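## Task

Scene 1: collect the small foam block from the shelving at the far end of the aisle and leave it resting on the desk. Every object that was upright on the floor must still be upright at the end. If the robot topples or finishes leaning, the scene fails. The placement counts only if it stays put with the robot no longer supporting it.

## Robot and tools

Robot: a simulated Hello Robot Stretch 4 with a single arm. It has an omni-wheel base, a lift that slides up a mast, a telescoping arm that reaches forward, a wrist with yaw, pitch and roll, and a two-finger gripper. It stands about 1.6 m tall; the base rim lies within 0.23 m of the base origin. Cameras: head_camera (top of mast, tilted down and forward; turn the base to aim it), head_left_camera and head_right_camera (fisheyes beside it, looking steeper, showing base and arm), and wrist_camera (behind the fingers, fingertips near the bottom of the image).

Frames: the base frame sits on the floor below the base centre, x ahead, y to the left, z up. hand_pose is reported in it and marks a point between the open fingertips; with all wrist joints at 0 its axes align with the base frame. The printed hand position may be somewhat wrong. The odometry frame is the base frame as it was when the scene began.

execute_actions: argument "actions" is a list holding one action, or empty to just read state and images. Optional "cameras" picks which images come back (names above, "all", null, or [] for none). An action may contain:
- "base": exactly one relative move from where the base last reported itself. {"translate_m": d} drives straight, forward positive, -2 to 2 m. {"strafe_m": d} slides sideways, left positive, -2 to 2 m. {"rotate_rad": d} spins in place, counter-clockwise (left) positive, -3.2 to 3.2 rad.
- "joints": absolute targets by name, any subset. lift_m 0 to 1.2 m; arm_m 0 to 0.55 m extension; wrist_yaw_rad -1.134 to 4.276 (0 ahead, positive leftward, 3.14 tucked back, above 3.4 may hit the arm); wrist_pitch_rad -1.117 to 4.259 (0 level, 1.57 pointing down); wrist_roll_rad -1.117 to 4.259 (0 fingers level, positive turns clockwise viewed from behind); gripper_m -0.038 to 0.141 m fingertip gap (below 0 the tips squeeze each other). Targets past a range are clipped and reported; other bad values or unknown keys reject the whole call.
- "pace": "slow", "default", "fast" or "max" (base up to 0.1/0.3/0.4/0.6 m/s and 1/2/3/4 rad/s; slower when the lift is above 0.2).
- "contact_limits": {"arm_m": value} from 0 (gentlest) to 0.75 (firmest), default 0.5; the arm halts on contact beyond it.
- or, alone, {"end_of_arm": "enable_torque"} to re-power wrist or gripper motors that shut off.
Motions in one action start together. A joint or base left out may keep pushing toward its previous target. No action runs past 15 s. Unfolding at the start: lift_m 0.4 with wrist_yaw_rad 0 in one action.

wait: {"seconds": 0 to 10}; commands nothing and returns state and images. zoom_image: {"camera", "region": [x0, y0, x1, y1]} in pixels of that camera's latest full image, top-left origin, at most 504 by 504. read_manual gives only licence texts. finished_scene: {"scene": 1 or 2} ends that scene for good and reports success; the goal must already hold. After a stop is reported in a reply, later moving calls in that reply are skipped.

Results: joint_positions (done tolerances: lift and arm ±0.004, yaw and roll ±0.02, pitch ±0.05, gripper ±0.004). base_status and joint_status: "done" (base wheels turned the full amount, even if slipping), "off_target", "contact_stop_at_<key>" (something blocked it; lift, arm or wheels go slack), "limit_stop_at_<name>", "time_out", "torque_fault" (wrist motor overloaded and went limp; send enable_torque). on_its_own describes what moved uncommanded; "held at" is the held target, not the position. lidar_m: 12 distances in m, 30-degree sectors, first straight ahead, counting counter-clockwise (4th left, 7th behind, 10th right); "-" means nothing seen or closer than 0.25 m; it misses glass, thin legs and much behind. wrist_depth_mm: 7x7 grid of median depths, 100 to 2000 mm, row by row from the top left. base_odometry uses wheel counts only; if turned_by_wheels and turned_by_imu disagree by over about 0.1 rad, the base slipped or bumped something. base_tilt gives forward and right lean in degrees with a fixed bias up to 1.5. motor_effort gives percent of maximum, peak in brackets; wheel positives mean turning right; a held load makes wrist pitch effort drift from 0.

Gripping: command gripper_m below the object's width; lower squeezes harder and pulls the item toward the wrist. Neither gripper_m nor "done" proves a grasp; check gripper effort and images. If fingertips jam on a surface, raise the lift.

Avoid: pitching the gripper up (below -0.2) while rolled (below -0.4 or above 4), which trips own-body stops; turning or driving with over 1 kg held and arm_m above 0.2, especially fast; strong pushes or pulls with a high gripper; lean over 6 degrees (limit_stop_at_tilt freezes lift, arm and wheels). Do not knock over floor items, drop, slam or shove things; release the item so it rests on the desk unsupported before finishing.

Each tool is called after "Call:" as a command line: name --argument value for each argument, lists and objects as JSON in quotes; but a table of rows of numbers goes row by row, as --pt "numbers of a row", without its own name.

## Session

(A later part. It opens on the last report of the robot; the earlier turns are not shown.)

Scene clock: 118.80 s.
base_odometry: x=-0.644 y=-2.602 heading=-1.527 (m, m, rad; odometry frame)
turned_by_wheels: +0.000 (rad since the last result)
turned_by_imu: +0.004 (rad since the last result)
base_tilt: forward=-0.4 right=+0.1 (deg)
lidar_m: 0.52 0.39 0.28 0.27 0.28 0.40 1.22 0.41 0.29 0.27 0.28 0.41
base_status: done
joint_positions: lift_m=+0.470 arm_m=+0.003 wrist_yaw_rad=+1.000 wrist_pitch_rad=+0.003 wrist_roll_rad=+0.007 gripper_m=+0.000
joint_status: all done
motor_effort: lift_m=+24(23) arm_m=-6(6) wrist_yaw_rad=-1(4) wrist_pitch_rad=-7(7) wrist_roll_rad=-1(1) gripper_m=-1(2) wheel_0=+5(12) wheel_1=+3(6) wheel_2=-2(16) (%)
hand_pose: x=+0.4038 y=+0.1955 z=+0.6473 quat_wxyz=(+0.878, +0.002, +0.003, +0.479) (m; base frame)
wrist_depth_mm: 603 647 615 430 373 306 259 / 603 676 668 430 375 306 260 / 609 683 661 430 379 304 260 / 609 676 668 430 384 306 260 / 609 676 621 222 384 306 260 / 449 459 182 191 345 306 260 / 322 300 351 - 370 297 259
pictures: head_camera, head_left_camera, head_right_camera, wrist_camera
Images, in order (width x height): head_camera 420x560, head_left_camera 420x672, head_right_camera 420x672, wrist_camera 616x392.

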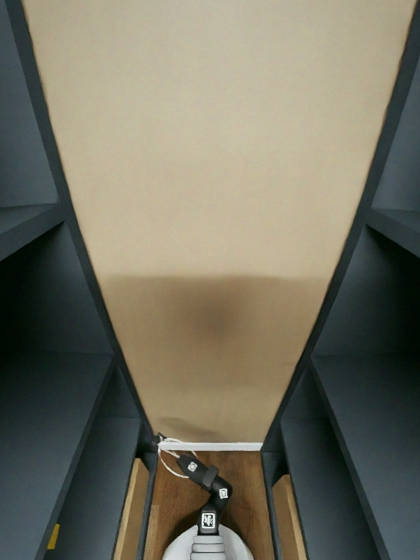

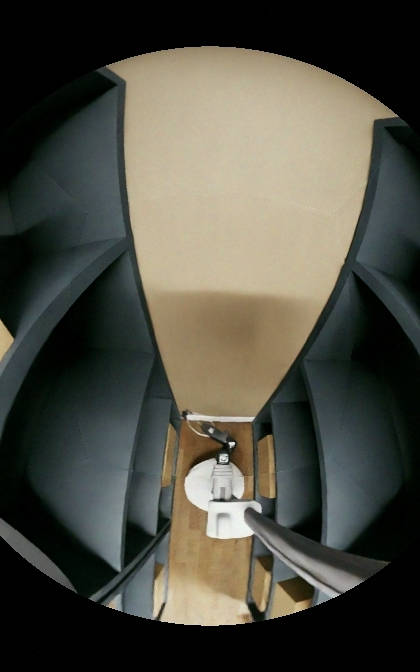

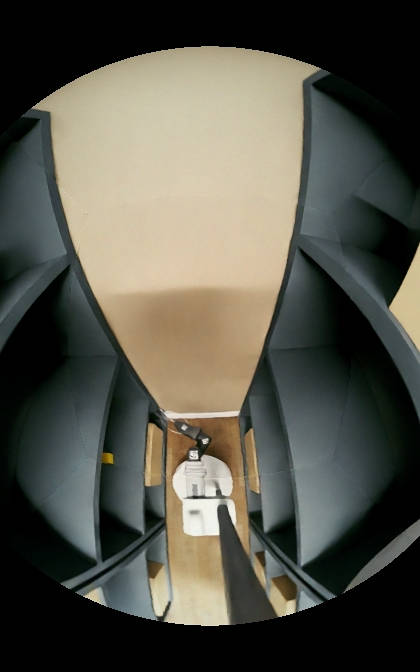

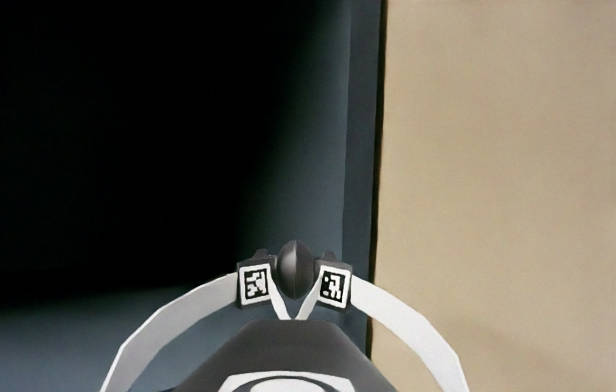

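Call:
execute_actions --actions '[{"base": {"rotate_rad": 1.55}, "joints": {"lift_m": 0.5, "wrist_yaw_rad": 0.0}, "pace": "default"}]'

Scene clock: 129.37 s.
base_odometry: x=-0.644 y=-2.602 heading=+0.022 (m, m, rad; odometry frame)
turned_by_wheels: +1.549 (rad since the last result)
turned_by_imu: +1.572 (rad since the last result)
base_tilt: forward=-0.5 right=+0.1 (deg)
lidar_m: 0.27 0.28 0.40 1.06 0.43 0.31 0.27 0.30 0.42 0.52 0.40 0.26
base_status: done
joint_positions: lift_m=+0.500 arm_m=+0.003 wrist_yaw_rad=+0.000 wrist_pitch_rad=+0.003 wrist_roll_rad=+0.007 gripper_m=+0.000
joint_status: all done
motor_effort: lift_m=+24(25) arm_m=-6(6) wrist_yaw_rad=-2(9) wrist_pitch_rad=-7(6) wrist_roll_rad=-1(1) gripper_m=-1(6) wheel_0=-6(16) wheel_1=-2(10) wheel_2=-4(13) (%)
hand_pose: x=+0.4628 y=-0.0873 z=+0.6773 quat_wxyz=(+1.000, +0.003, +0.001, +0.000) (m; base frame)
wrist_depth_mm: 496 500 508 508 512 517 525 / 504 508 512 512 517 521 525 / 504 512 512 517 525 525 530 / 504 508 517 521 525 530 539 / 512 521 525 222 530 535 539 / 517 517 182 190 488 539 539 / 379 353 413 - 382 413 421
pictures: head_camera, head_left_camera, head_right_camera, wrist_camera
Images, in order (width x height): head_camera 420x560, head_left_camera 420x672, head_right_camera 420x672, wrist_camera 616x392.

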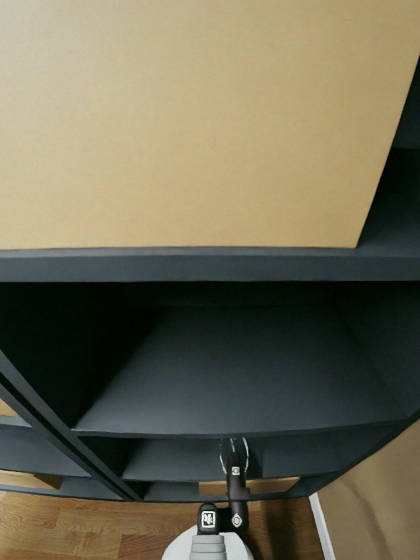

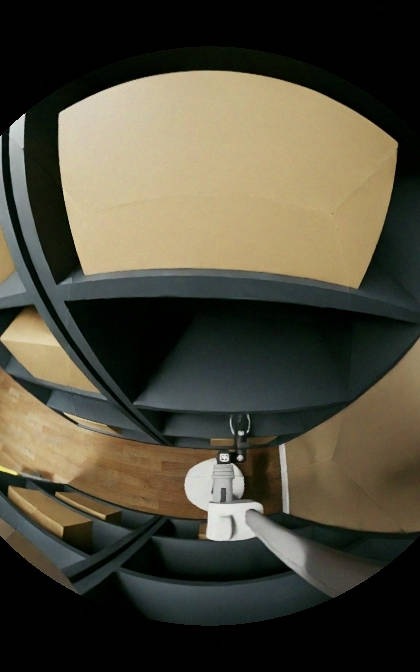

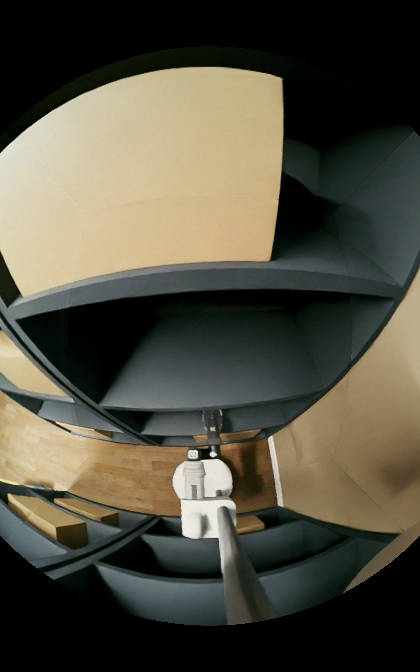

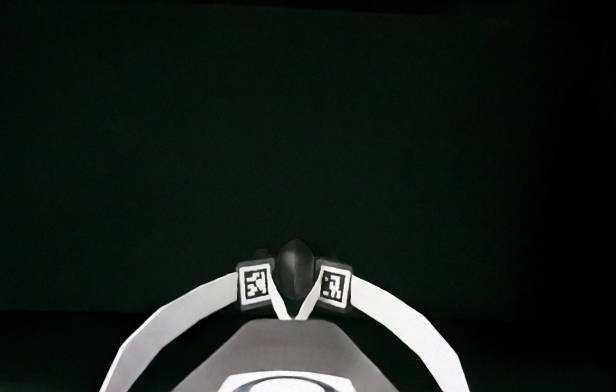

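Call:
execute_actions --actions '[{"joints": {"lift_m": 0.53, "wrist_pitch_rad": 0.4, "gripper_m": 0.13}, "pace": "fast"}]' --cameras '["wrist_camera", "head_camera"]'

Scene clock: 136.47 s.
base_odometry: x=-0.644 y=-2.602 heading=+0.022 (m, m, rad; odometry frame)
turned_by_wheels: +0.000 (rad since the last result)
turned_by_imu: +0.000 (rad since the last result)
base_tilt: forward=-0.4 right=+0.1 (deg)
lidar_m: 0.25 0.30 0.39 1.10 0.42 0.30 0.28 0.31 0.40 0.52 0.42 0.28
base_status: not commanded
joint_positions: lift_m=+0.530 arm_m=+0.003 wrist_yaw_rad=+0.000 wrist_pitch_rad=+0.402 wrist_roll_rad=+0.007 gripper_m=+0.130
joint_status: all done
motor_effort: lift_m=+24(28) arm_m=-6(6) wrist_yaw_rad=-2(3) wrist_pitch_rad=-5(4) wrist_roll_rad=-1(0) gripper_m=+2(2) wheel_0=-6(6) wheel_1=-2(2) wheel_2=-4(4) (%)
hand_pose: x=+0.4399 y=-0.0874 z=+0.5952 quat_wxyz=(+0.980, +0.003, +0.199, -0.001) (m; base frame)
wrist_depth_mm: 455 459 459 462 462 466 466 / 480 488 492 492 492 492 500 / 517 517 521 525 530 530 530 / 433 439 449 430 469 484 492 / 334 324 345 298 342 366 373 / 274 259 262 266 270 285 297 / 232 229 244 - 247 245 249
pictures: head_camera, wrist_camera
Images, in order (width x height): head_camera 420x560, wrist_camera 616x392.

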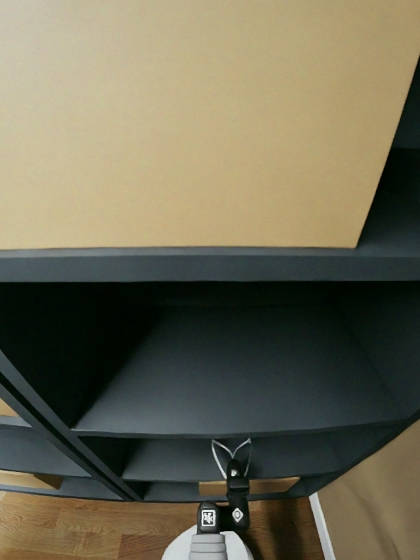

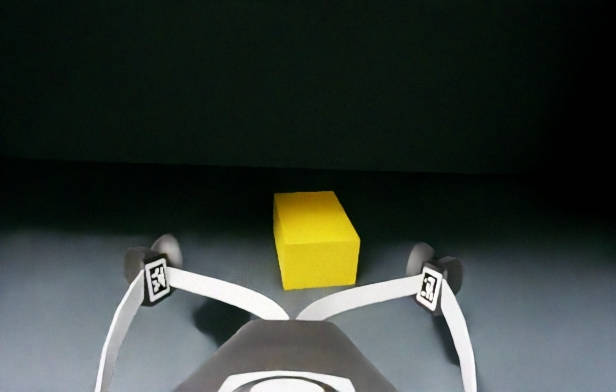

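Call:
execute_actions --actions '[{"base": {"strafe_m": -0.042}, "joints": {"lift_m": 0.495, "wrist_yaw_rad": 0.1}, "pace": "fast"}]' --cameras '["wrist_camera"]'

Scene clock: 154.07 s.
base_odometry: x=-0.643 y=-2.643 heading=+0.022 (m, m, rad; odometry frame)
turned_by_wheels: +0.000 (rad since the last result)
turned_by_imu: +0.000 (rad since the last result)
base_tilt: forward=-0.5 right=+0.1 (deg)
lidar_m: 0.26 0.27 0.40 1.09 0.43 0.30 0.28 0.29 0.42 0.47 0.41 0.29
base_status: done
joint_positions: lift_m=+0.495 arm_m=+0.003 wrist_yaw_rad=+0.100 wrist_pitch_rad=+0.402 wrist_roll_rad=+0.007 gripper_m=+0.130
joint_status: all done
motor_effort: lift_m=+18(21) arm_m=-6(6) wrist_yaw_rad=-1(2) wrist_pitch_rad=-5(6) wrist_roll_rad=+0(1) gripper_m=+1(0) wheel_0=+3(18) wheel_1=+0(15) wheel_2=+0(5) (%)
hand_pose: x=+0.4472 y=-0.0605 z=+0.5606 quat_wxyz=(+0.979, -0.007, +0.200, +0.048) (m; base frame)
wrist_depth_mm: 480 473 466 459 452 439 433 / 512 500 492 484 477 466 462 / 496 512 512 508 500 496 492 / 355 364 373 281 389 399 407 / 277 268 286 277 296 301 307 / 227 215 216 220 223 235 247 / 192 189 202 - 204 202 206
pictures: wrist_camera
Images, in order (width x height): wrist_camera 616x392.

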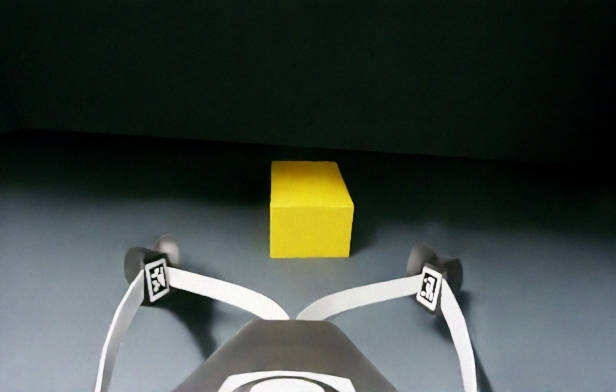

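Call:
execute_actions --actions '[{"joints": {"arm_m": 0.083}, "pace": "default", "contact_limits": {"arm_m": 0.3}}]' --cameras '["wrist_camera"]'

Scene clock: 157.40 s.
base_odometry: x=-0.643 y=-2.643 heading=+0.022 (m, m, rad; odometry frame)
turned_by_wheels: +0.000 (rad since the last result)
turned_by_imu: +0.000 (rad since the last result)
base_tilt: forward=-0.4 right=+0.1 (deg)
lidar_m: 0.26 0.28 0.41 1.12 0.43 0.31 0.29 0.30 0.40 0.49 0.41 0.28
base_status: not commanded
joint_positions: lift_m=+0.495 arm_m=+0.082 wrist_yaw_rad=+0.100 wrist_pitch_rad=+0.402 wrist_roll_rad=+0.007 gripper_m=+0.130
joint_status: all done
motor_effort: lift_m=+18(19) arm_m=+6(5) wrist_yaw_rad=-1(2) wrist_pitch_rad=-4(5) wrist_roll_rad=-1(1) gripper_m=+3(2) wheel_0=+3(3) wheel_1=+1(0) wheel_2=+0(0) (%)
contact_limits: arm_m 0.3
hand_pose: x=+0.5257 y=-0.0605 z=+0.5606 quat_wxyz=(+0.979, -0.007, +0.200, +0.048) (m; base frame)
wrist_depth_mm: 404 397 392 384 379 370 366 / 433 424 415 407 399 394 387 / 455 445 445 433 427 421 413 / 353 364 370 379 389 397 407 / 276 266 273 212 293 300 306 / 226 214 214 196 222 234 246 / 191 189 201 - 204 202 205
pictures: wrist_camera
Images, in order (width x height): wrist_camera 616x392.

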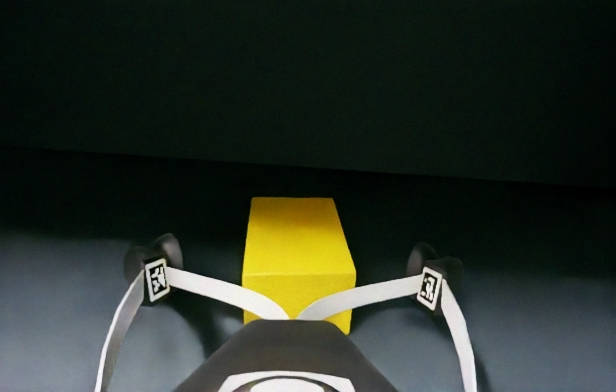

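Call:
execute_actions --actions '[{"joints": {"gripper_m": 0.02, "lift_m": 0.491}}]' --cameras '["wrist_camera"]'

Scene clock: 162.37 s.
base_odometry: x=-0.643 y=-2.643 heading=+0.022 (m, m, rad; odometry frame)
turned_by_wheels: +0.000 (rad since the last result)
turned_by_imu: +0.000 (rad since the last result)
base_tilt: forward=-0.4 right=+0.1 (deg)
lidar_m: 0.27 0.29 0.40 1.10 0.42 0.30 0.29 0.28 0.39 0.49 0.40 0.29
base_status: not commanded
joint_positions: lift_m=+0.491 arm_m=+0.082 wrist_yaw_rad=+0.100 wrist_pitch_rad=+0.402 wrist_roll_rad=+0.007 gripper_m=+0.020
joint_status: all done
motor_effort: lift_m=+18(20) arm_m=+7(6) wrist_yaw_rad=-2(2) wrist_pitch_rad=-6(6) wrist_roll_rad=+0(1) gripper_m=-13(16) wheel_0=+3(3) wheel_1=+0(0) wheel_2=+0(0) (%)
hand_pose: x=+0.5257 y=-0.0605 z=+0.5566 quat_wxyz=(+0.979, -0.007, +0.200, +0.048) (m; base frame)
wrist_depth_mm: 407 399 392 384 377 370 366 / 433 424 415 407 402 394 387 / 452 445 439 436 427 421 413 / 345 353 359 258 379 387 397 / 268 273 208 196 287 293 298 / 220 208 188 186 191 236 239 / 186 183 196 - 198 192 200
pictures: wrist_camera
Images, in order (width x height): wrist_camera 616x392.

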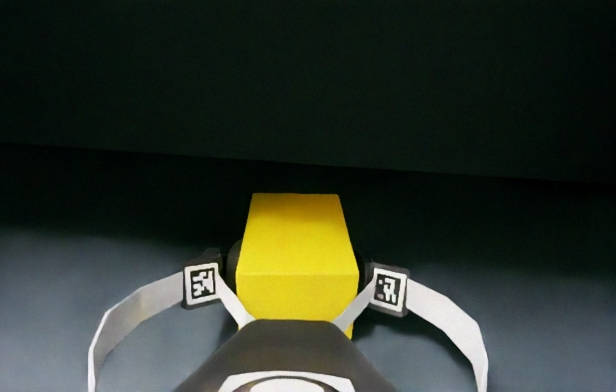

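Call:
execute_actions --actions '[{"base": {"strafe_m": -0.16}, "joints": {"lift_m": 0.55, "arm_m": 0.004}, "pace": "default"}]'

Scene clock: 167.90 s.
base_odometry: x=-0.639 y=-2.803 heading=+0.023 (m, m, rad; odometry frame)
turned_by_wheels: +0.000 (rad since the last result)
turned_by_imu: +0.000 (rad since the last result)
base_tilt: forward=-0.4 right=+0.1 (deg)
lidar_m: 0.26 0.27 0.42 1.11 0.44 0.31 0.29 0.30 0.35 0.33 0.35 0.29
base_status: done
joint_positions: lift_m=+0.550 arm_m=+0.005 wrist_yaw_rad=+0.100 wrist_pitch_rad=+0.402 wrist_roll_rad=+0.007 gripper_m=+0.020
joint_status: all done
motor_effort: lift_m=+24(26) arm_m=-6(7) wrist_yaw_rad=-2(4) wrist_pitch_rad=-6(6) wrist_roll_rad=+0(0) gripper_m=-16(14) wheel_0=+4(15) wheel_1=-2(9) wheel_2=+0(1) (%)
hand_pose: x=+0.4489 y=-0.0605 z=+0.6150 quat_wxyz=(+0.979, -0.007, +0.200, +0.048) (m; base frame)
wrist_depth_mm: 480 473 462 459 449 442 397 / 517 504 492 484 477 466 392 / 549 539 525 517 508 492 382 / 469 480 492 258 517 496 375 / 366 373 208 196 394 402 368 / 301 283 189 186 190 322 325 / 254 250 267 - 271 263 273
pictures: head_camera, head_left_camera, head_right_camera, wrist_camera
Images, in order (width x height): head_camera 420x560, head_left_camera 420x672, head_right_camera 420x672, wrist_camera 616x392.

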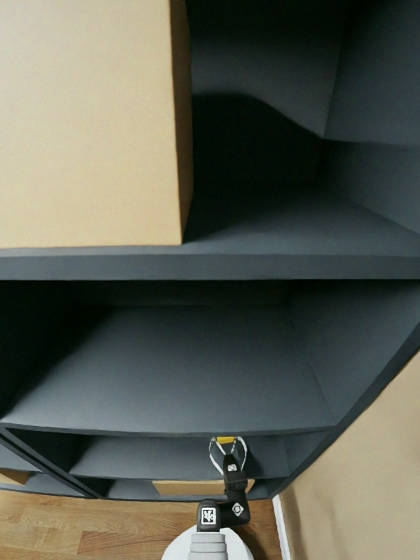

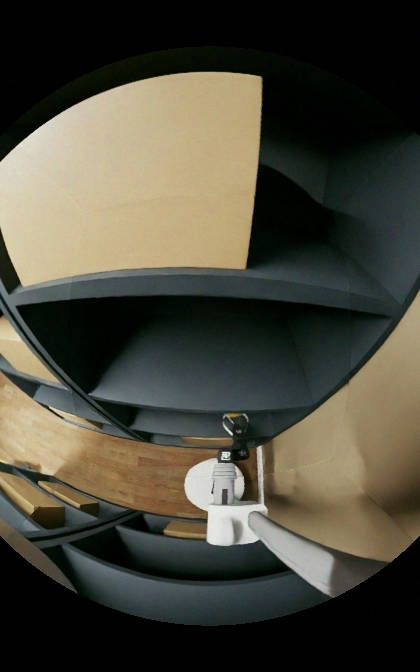

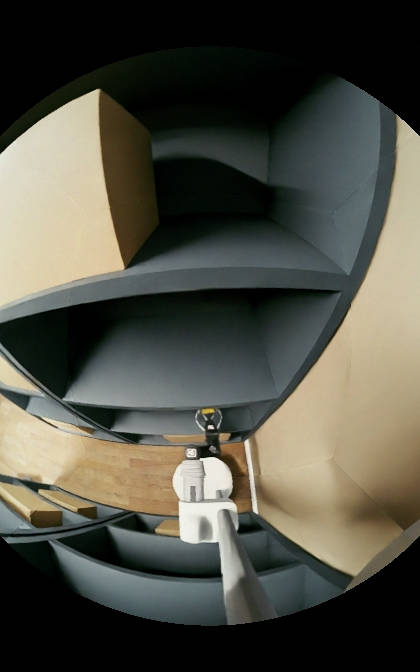

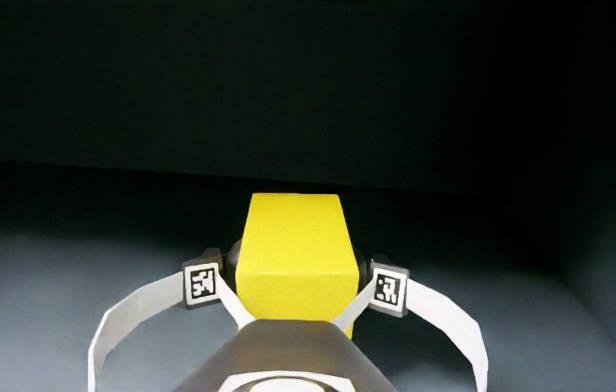

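Call:
execute_actions --actions '[{"base": {"rotate_rad": 1.54}, "pace": "default"}]'

Scene clock: 172.03 s.
base_odometry: x=-0.639 y=-2.803 heading=+1.561 (m, m, rad; odometry frame)
turned_by_wheels: +1.539 (rad since the last result)
turned_by_imu: +1.562 (rad since the last result)
base_tilt: forward=-0.4 right=+0.1 (deg)
lidar_m: 0.98 0.43 0.29 0.28 0.29 0.35 0.33 0.35 0.30 0.27 0.28 0.39
base_status: done
joint_positions: lift_m=+0.550 arm_m=+0.005 wrist_yaw_rad=+0.100 wrist_pitch_rad=+0.402 wrist_roll_rad=+0.007 gripper_m=+0.020
joint_status: not commanded
motor_effort: lift_m=+24(24) arm_m=-7(7) wrist_yaw_rad=-2(1) wrist_pitch_rad=-6(7) wrist_roll_rad=+0(1) gripper_m=-10(11) wheel_0=-5(10) wheel_1=-4(9) wheel_2=-6(13) (%)
hand_pose: x=+0.4489 y=-0.0604 z=+0.6150 quat_wxyz=(+0.979, -0.007, +0.200, +0.048) (m; base frame)
wrist_depth_mm: 585 809 - - - 1078 1060 / 621 831 - - 1160 1118 334 / 634 1078 - - 1229 778 334 / 778 946 1397 258 1098 549 324 / 778 878 208 196 878 500 320 / 831 831 189 186 191 418 330 / 759 831 917 - 866 413 357
pictures: head_camera, head_left_camera, head_right_camera, wrist_camera
Images, in order (width x height): head_camera 420x560, head_left_camera 420x672, head_right_camera 420x672, wrist_camera 616x392.

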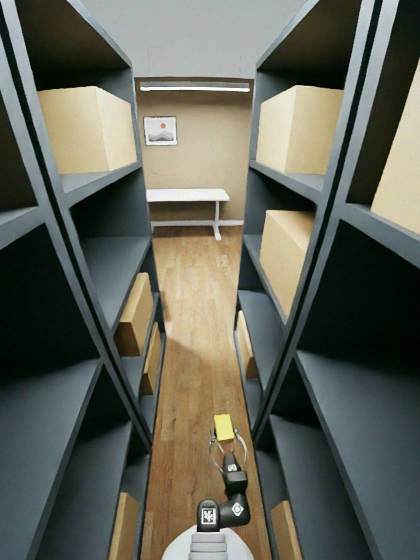

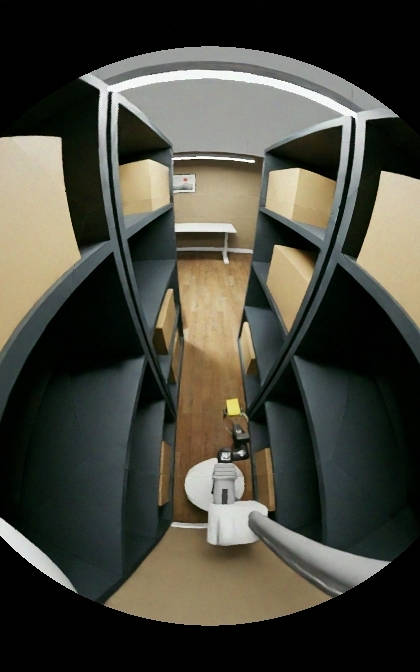

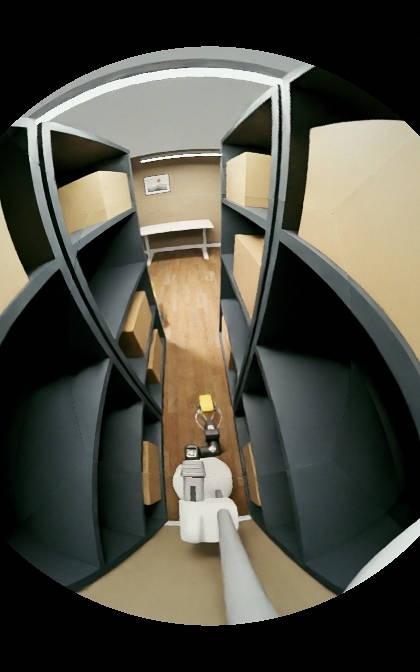

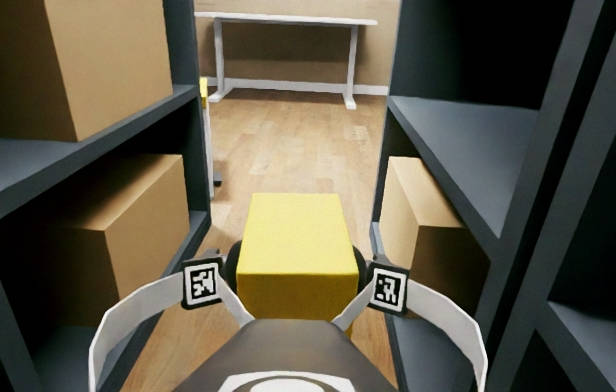

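Call:
zoom_image --camera "head_camera" --region '[110, 300, 310, 560]'

Region (110, 300, 310, 560) of head_camera's 420x560 image, scaled by 1.938, with more detail than that image has; it fills the left 388 columns of this view, and the rest is white.

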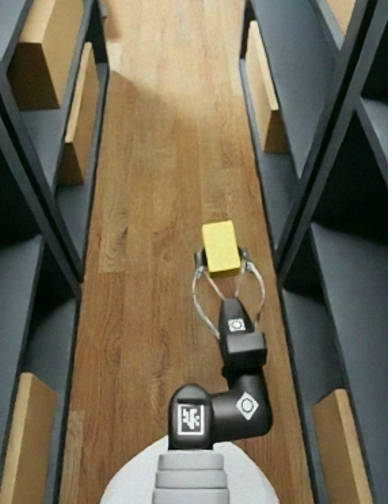

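Call:
execute_actions --actions '[{"base": {"rotate_rad": 0.049}, "pace": "fast"}]' --cameras '["head_camera"]'

Call:
zoom_image --camera "head_camera" --region '[110, 300, 310, 560]'

Scene clock: 182.40 s.
base_odometry: x=-0.639 y=-2.803 heading=+1.609 (m, m, rad; odometry frame)
turned_by_wheels: +0.048 (rad since the last result)
turned_by_imu: +0.048 (rad since the last result)
base_tilt: forward=-0.4 right=+0.1 (deg)
lidar_m: 1.14 0.41 0.31 0.26 0.30 0.35 0.34 0.34 0.27 0.26 0.29 0.39
base_status: done
joint_positions: lift_m=+0.550 arm_m=+0.005 wrist_yaw_rad=+0.100 wrist_pitch_rad=+0.402 wrist_roll_rad=+0.007 gripper_m=+0.020
joint_status: not commanded
motor_effort: lift_m=+24(24) arm_m=-7(7) wrist_yaw_rad=-2(4) wrist_pitch_rad=-6(6) wrist_roll_rad=-1(0) gripper_m=-15(15) wheel_0=-7(4) wheel_1=-3(11) wheel_2=-4(11) (%)
hand_pose: x=+0.4489 y=-0.0604 z=+0.6150 quat_wxyz=(+0.979, -0.007, +0.200, +0.048) (m; base frame)
wrist_depth_mm: 585 715 1182 - - 1060 1042 / 634 732 1205 - - 1118 1078 / 654 741 1308 - - 778 732 / 530 891 1366 258 1366 603 370 / 798 820 208 196 976 809 368 / 842 831 188 186 191 854 355 / 535 809 904 - 891 469 355
pictures: head_camera
Images, in order (width x height): head_camera 420x560.

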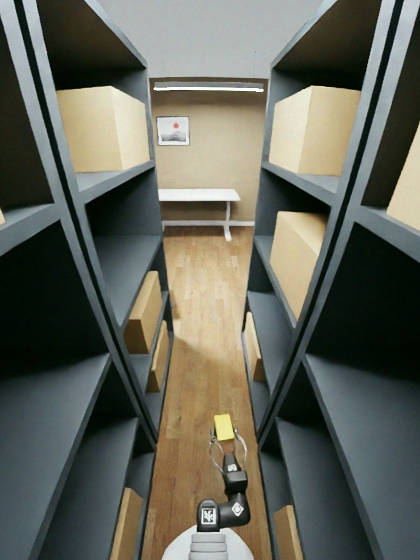

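Region (110, 300, 310, 560) of head_camera's 420x560 image, scaled by 1.938, with more detail than that image has; it fills the left 388 columns of this view, and the rest is white.

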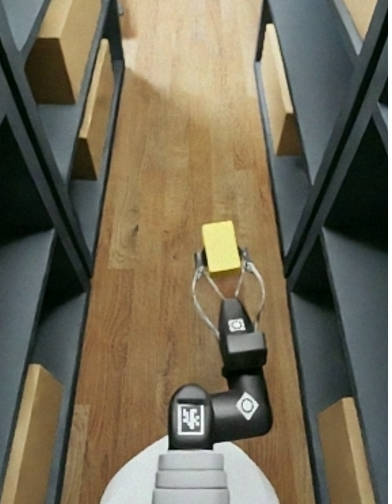

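Call:
execute_actions --actions '[{"base": {"translate_m": 2.0}, "pace": "max"}]'

Scene clock: 188.80 s.
base_odometry: x=-0.717 y=-0.805 heading=+1.610 (m, m, rad; odometry frame)
turned_by_wheels: +0.000 (rad since the last result)
turned_by_imu: +0.007 (rad since the last result)
base_tilt: forward=-0.5 right=+0.1 (deg)
lidar_m: 1.56 1.62 1.92 0.41 0.41 0.56 1.13 0.56 0.69 1.82 1.87 1.63
base_status: done
joint_positions: lift_m=+0.550 arm_m=+0.005 wrist_yaw_rad=+0.100 wrist_pitch_rad=+0.402 wrist_roll_rad=+0.007 gripper_m=+0.020
joint_status: not commanded
motor_effort: lift_m=+24(24) arm_m=-6(7) wrist_yaw_rad=-2(2) wrist_pitch_rad=-7(6) wrist_roll_rad=+0(1) gripper_m=-16(11) wheel_0=+5(11) wheel_1=+1(12) wheel_2=-2(18) (%)
hand_pose: x=+0.4489 y=-0.0605 z=+0.6150 quat_wxyz=(+0.979, -0.007, +0.200, +0.048) (m; base frame)
wrist_depth_mm: - 1983 1983 1921 1863 1863 1808 / - - - - - - 1983 / - - - - - - - / 1618 1661 1661 258 1756 1863 1863 / 1255 1281 208 196 1336 1366 1430 / 1025 976 188 186 191 1098 1118 / 866 854 904 - 917 891 931
pictures: head_camera, head_left_camera, head_right_camera, wrist_camera
Images, in order (width x height): head_camera 420x560, head_left_camera 420x672, head_right_camera 420x672, wrist_camera 616x392.

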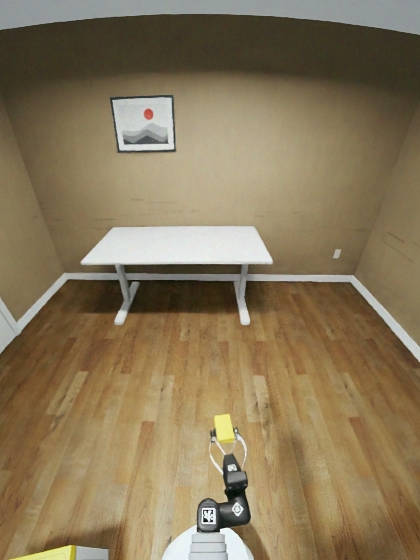

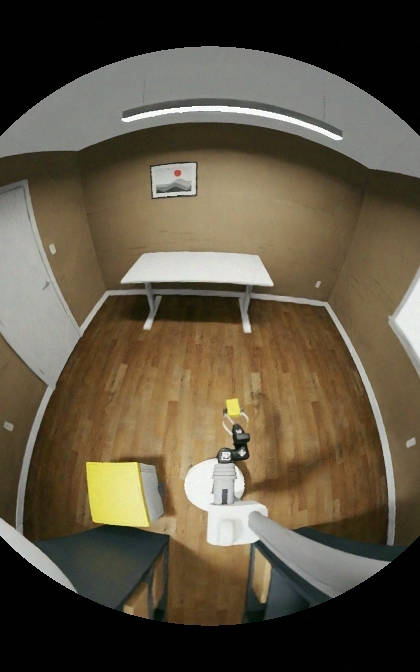

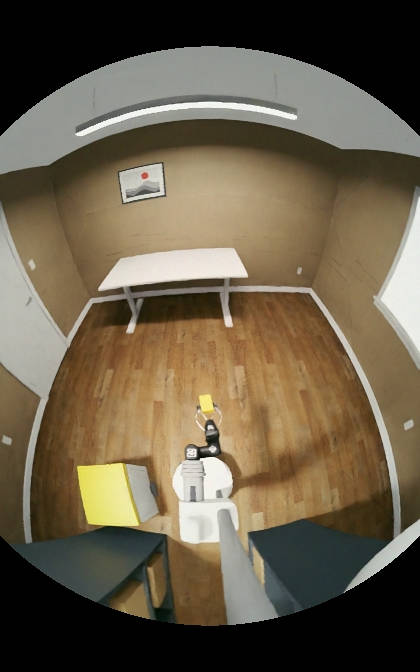

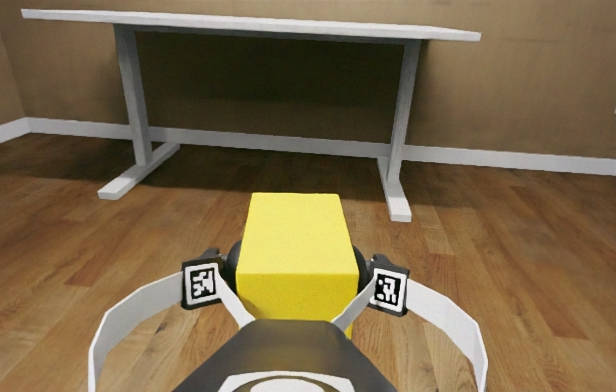

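Call:
execute_actions --actions '[{"base": {"translate_m": 0.95}, "joints": {"lift_m": 0.75, "arm_m": 0.42}, "pace": "max"}]'

Scene clock: 195.50 s.
base_odometry: x=-0.754 y=+0.144 heading=+1.610 (m, m, rad; odometry frame)
turned_by_wheels: +0.000 (rad since the last result)
turned_by_imu: +0.003 (rad since the last result)
base_tilt: forward=-0.5 right=+0.2 (deg)
lidar_m: 0.62 0.63 0.91 1.82 1.94 0.95 1.46 1.48 1.90 1.82 1.92 0.64
base_status: done
joint_positions: lift_m=+0.750 arm_m=+0.419 wrist_yaw_rad=+0.100 wrist_pitch_rad=+0.402 wrist_roll_rad=+0.007 gripper_m=+0.020
joint_status: all done
motor_effort: lift_m=+22(29) arm_m=+6(7) wrist_yaw_rad=-2(1) wrist_pitch_rad=-6(8) wrist_roll_rad=+0(0) gripper_m=-15(13) wheel_0=+4(11) wheel_1=+3(13) wheel_2=-2(19) (%)
hand_pose: x=+0.8627 y=-0.0604 z=+0.8151 quat_wxyz=(+0.979, -0.007, +0.200, +0.048) (m; base frame)
wrist_depth_mm: 768 750 723 715 699 691 668 / 820 798 778 759 750 723 715 / 699 715 732 759 778 759 750 / 492 504 512 258 539 549 564 / 384 394 208 196 415 418 427 / 315 298 188 186 191 338 343 / 267 263 282 - 285 277 287
pictures: head_camera, head_left_camera, head_right_camera, wrist_camera
Images, in order (width x height): head_camera 420x560, head_left_camera 420x672, head_right_camera 420x672, wrist_camera 616x392.

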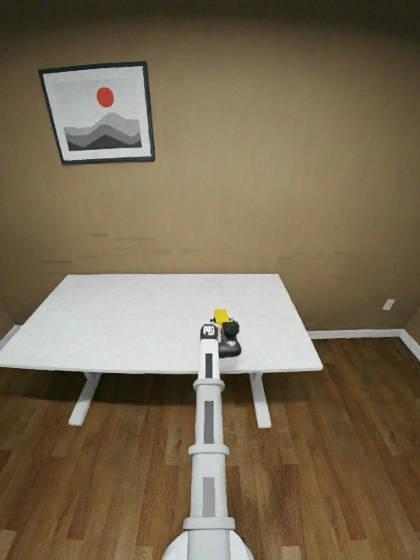

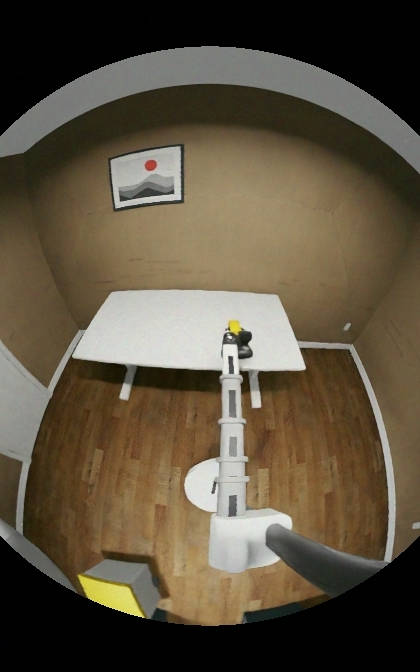

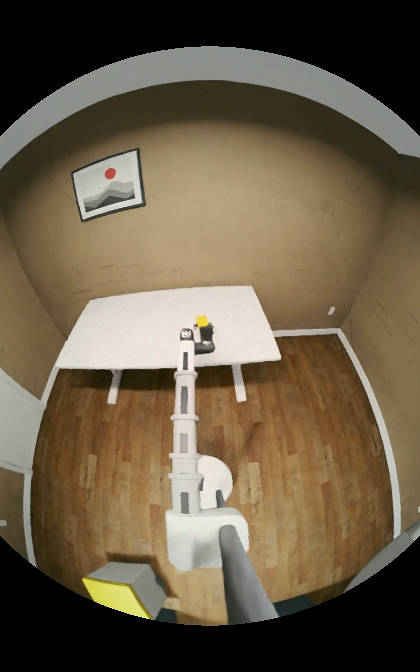

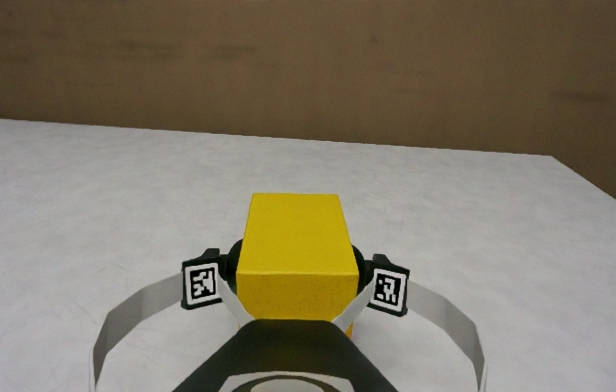

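Call:
execute_actions --actions '[{"joints": {"lift_m": 0.681}, "pace": "default"}]' --cameras '["wrist_camera"]'

Scene clock: 198.13 s.
base_odometry: x=-0.754 y=+0.144 heading=+1.610 (m, m, rad; odometry frame)
turned_by_wheels: +0.000 (rad since the last result)
turned_by_imu: +0.000 (rad since the last result)
base_tilt: forward=-0.4 right=+0.1 (deg)
lidar_m: 0.62 0.64 0.90 1.82 1.93 0.93 1.47 1.49 1.90 1.81 1.95 0.64
base_status: not commanded
joint_positions: lift_m=+0.681 arm_m=+0.419 wrist_yaw_rad=+0.100 wrist_pitch_rad=+0.402 wrist_roll_rad=+0.007 gripper_m=+0.020
joint_status: all done
motor_effort: lift_m=+18(21) arm_m=+6(6) wrist_yaw_rad=-3(2) wrist_pitch_rad=-6(6) wrist_roll_rad=-1(1) gripper_m=-14(12) wheel_0=+4(4) wheel_1=+3(3) wheel_2=-3(3) (%)
hand_pose: x=+0.8627 y=-0.0604 z=+0.7465 quat_wxyz=(+0.979, -0.007, +0.200, +0.048) (m; base frame)
wrist_depth_mm: 768 750 732 715 699 683 676 / 798 788 768 759 750 723 707 / 488 504 521 539 554 574 591 / 349 357 364 257 382 389 402 / 272 277 208 196 291 296 301 / 223 210 189 186 191 239 241 / 189 185 198 - 200 195 202
pictures: wrist_camera
Images, in order (width x height): wrist_camera 616x392.

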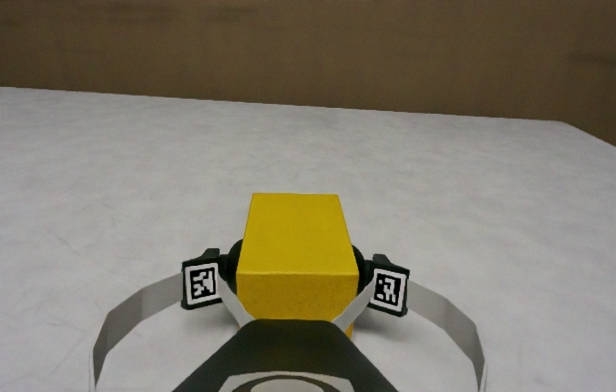

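Call:
execute_actions --actions '[{"joints": {"lift_m": 0.678, "gripper_m": 0.09}}]' --cameras '["wrist_camera"]'

Scene clock: 200.50 s.
base_odometry: x=-0.754 y=+0.144 heading=+1.610 (m, m, rad; odometry frame)
turned_by_wheels: +0.000 (rad since the last result)
turned_by_imu: +0.000 (rad since the last result)
base_tilt: forward=-0.4 right=+0.1 (deg)
lidar_m: 0.60 0.65 0.90 1.82 1.93 0.95 1.45 1.47 1.91 1.80 1.92 0.65
base_status: not commanded
joint_positions: lift_m=+0.678 arm_m=+0.419 wrist_yaw_rad=+0.100 wrist_pitch_rad=+0.402 wrist_roll_rad=+0.007 gripper_m=+0.090
joint_status: all done
motor_effort: lift_m=+18(19) arm_m=+6(6) wrist_yaw_rad=-3(3) wrist_pitch_rad=-5(6) wrist_roll_rad=+0(1) gripper_m=-3(13) wheel_0=+4(4) wheel_1=+3(3) wheel_2=-3(2) (%)
hand_pose: x=+0.8627 y=-0.0604 z=+0.7435 quat_wxyz=(+0.979, -0.007, +0.200, +0.048) (m; base frame)
wrist_depth_mm: 768 759 741 715 699 683 676 / 798 778 768 750 741 723 707 / 480 496 512 530 544 564 585 / 343 351 357 266 375 387 394 / 267 271 222 202 283 291 297 / 219 213 204 197 208 235 237 / 186 185 195 - 198 191 198
pictures: wrist_camera
Images, in order (width x height): wrist_camera 616x392.

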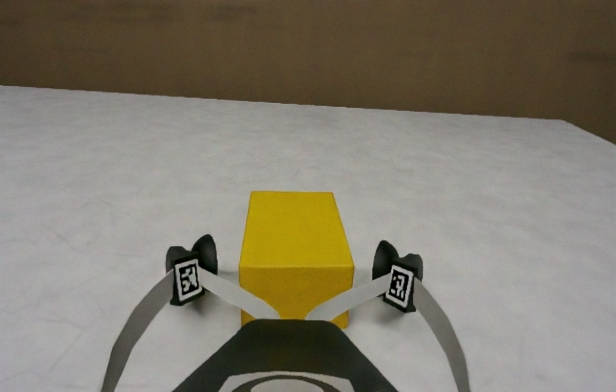

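The block is released on the desk. I'll pull the gripper clear of it.

Call:
execute_actions --actions '[{"joints": {"lift_m": 0.74, "arm_m": 0.3}, "pace": "fast"}]'

Scene clock: 202.17 s.
base_odometry: x=-0.754 y=+0.144 heading=+1.610 (m, m, rad; odometry frame)
turned_by_wheels: +0.000 (rad since the last result)
turned_by_imu: +0.000 (rad since the last result)
base_tilt: forward=-0.4 right=+0.1 (deg)
lidar_m: 0.61 0.66 0.90 1.83 1.94 0.94 1.46 1.48 1.89 1.81 1.92 0.67
base_status: not commanded
joint_positions: lift_m=+0.740 arm_m=+0.301 wrist_yaw_rad=+0.100 wrist_pitch_rad=+0.402 wrist_roll_rad=+0.007 gripper_m=+0.090
joint_status: all done
motor_effort: lift_m=+24(27) arm_m=-6(7) wrist_yaw_rad=-1(3) wrist_pitch_rad=-6(6) wrist_roll_rad=-1(1) gripper_m=-1(1) wheel_0=+4(4) wheel_1=+3(3) wheel_2=-2(2) (%)
hand_pose: x=+0.7449 y=-0.0605 z=+0.8051 quat_wxyz=(+0.979, -0.007, +0.200, +0.048) (m; base frame)
wrist_depth_mm: 878 866 842 820 798 788 768 / 931 917 904 878 854 842 820 / 661 683 707 732 750 788 854 / 477 484 496 512 521 530 544 / 370 377 368 338 392 402 410 / 303 296 289 306 208 325 329 / 257 255 270 - 274 264 274
pictures: head_camera, head_left_camera, head_right_camera, wrist_camera
Images, in order (width x height): head_camera 420x560, head_left_camera 420x672, head_right_camera 420x672, wrist_camera 616x392.

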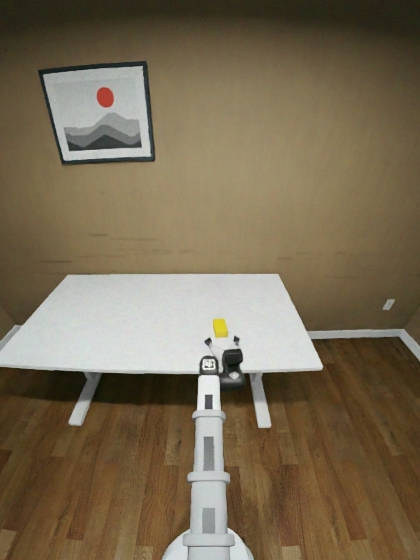

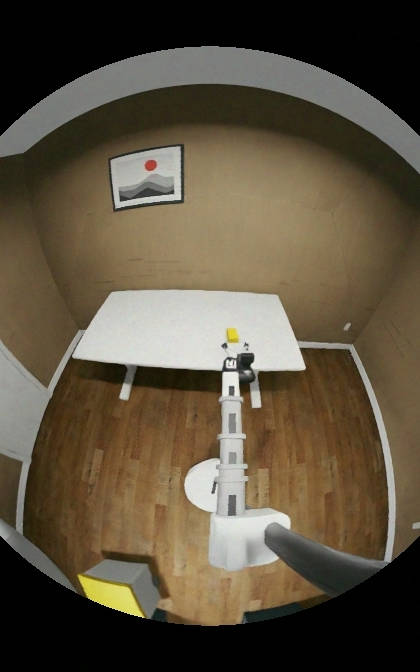

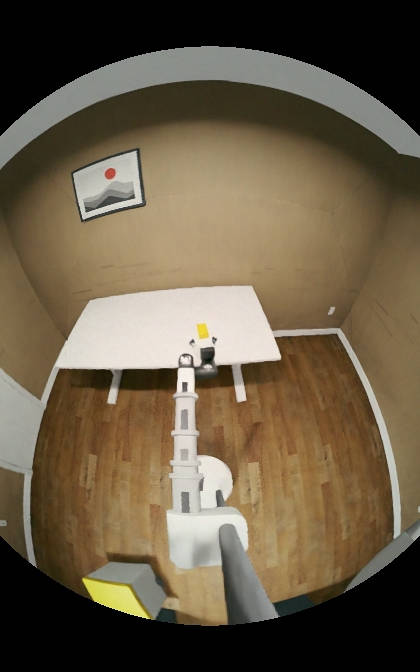

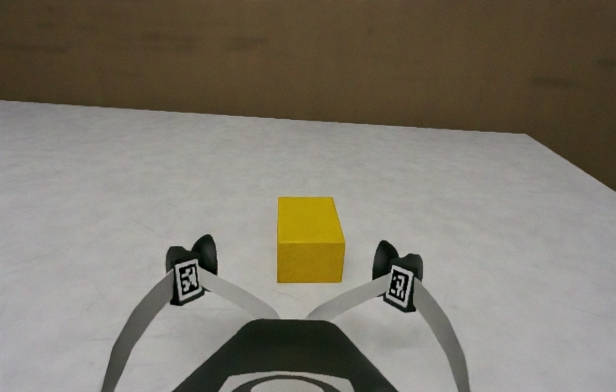

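The block is resting on the desk, the gripper is clear of it, and the bin is still standing.

Call:
finished_scene --scene 1

The scene is finished: the task was done.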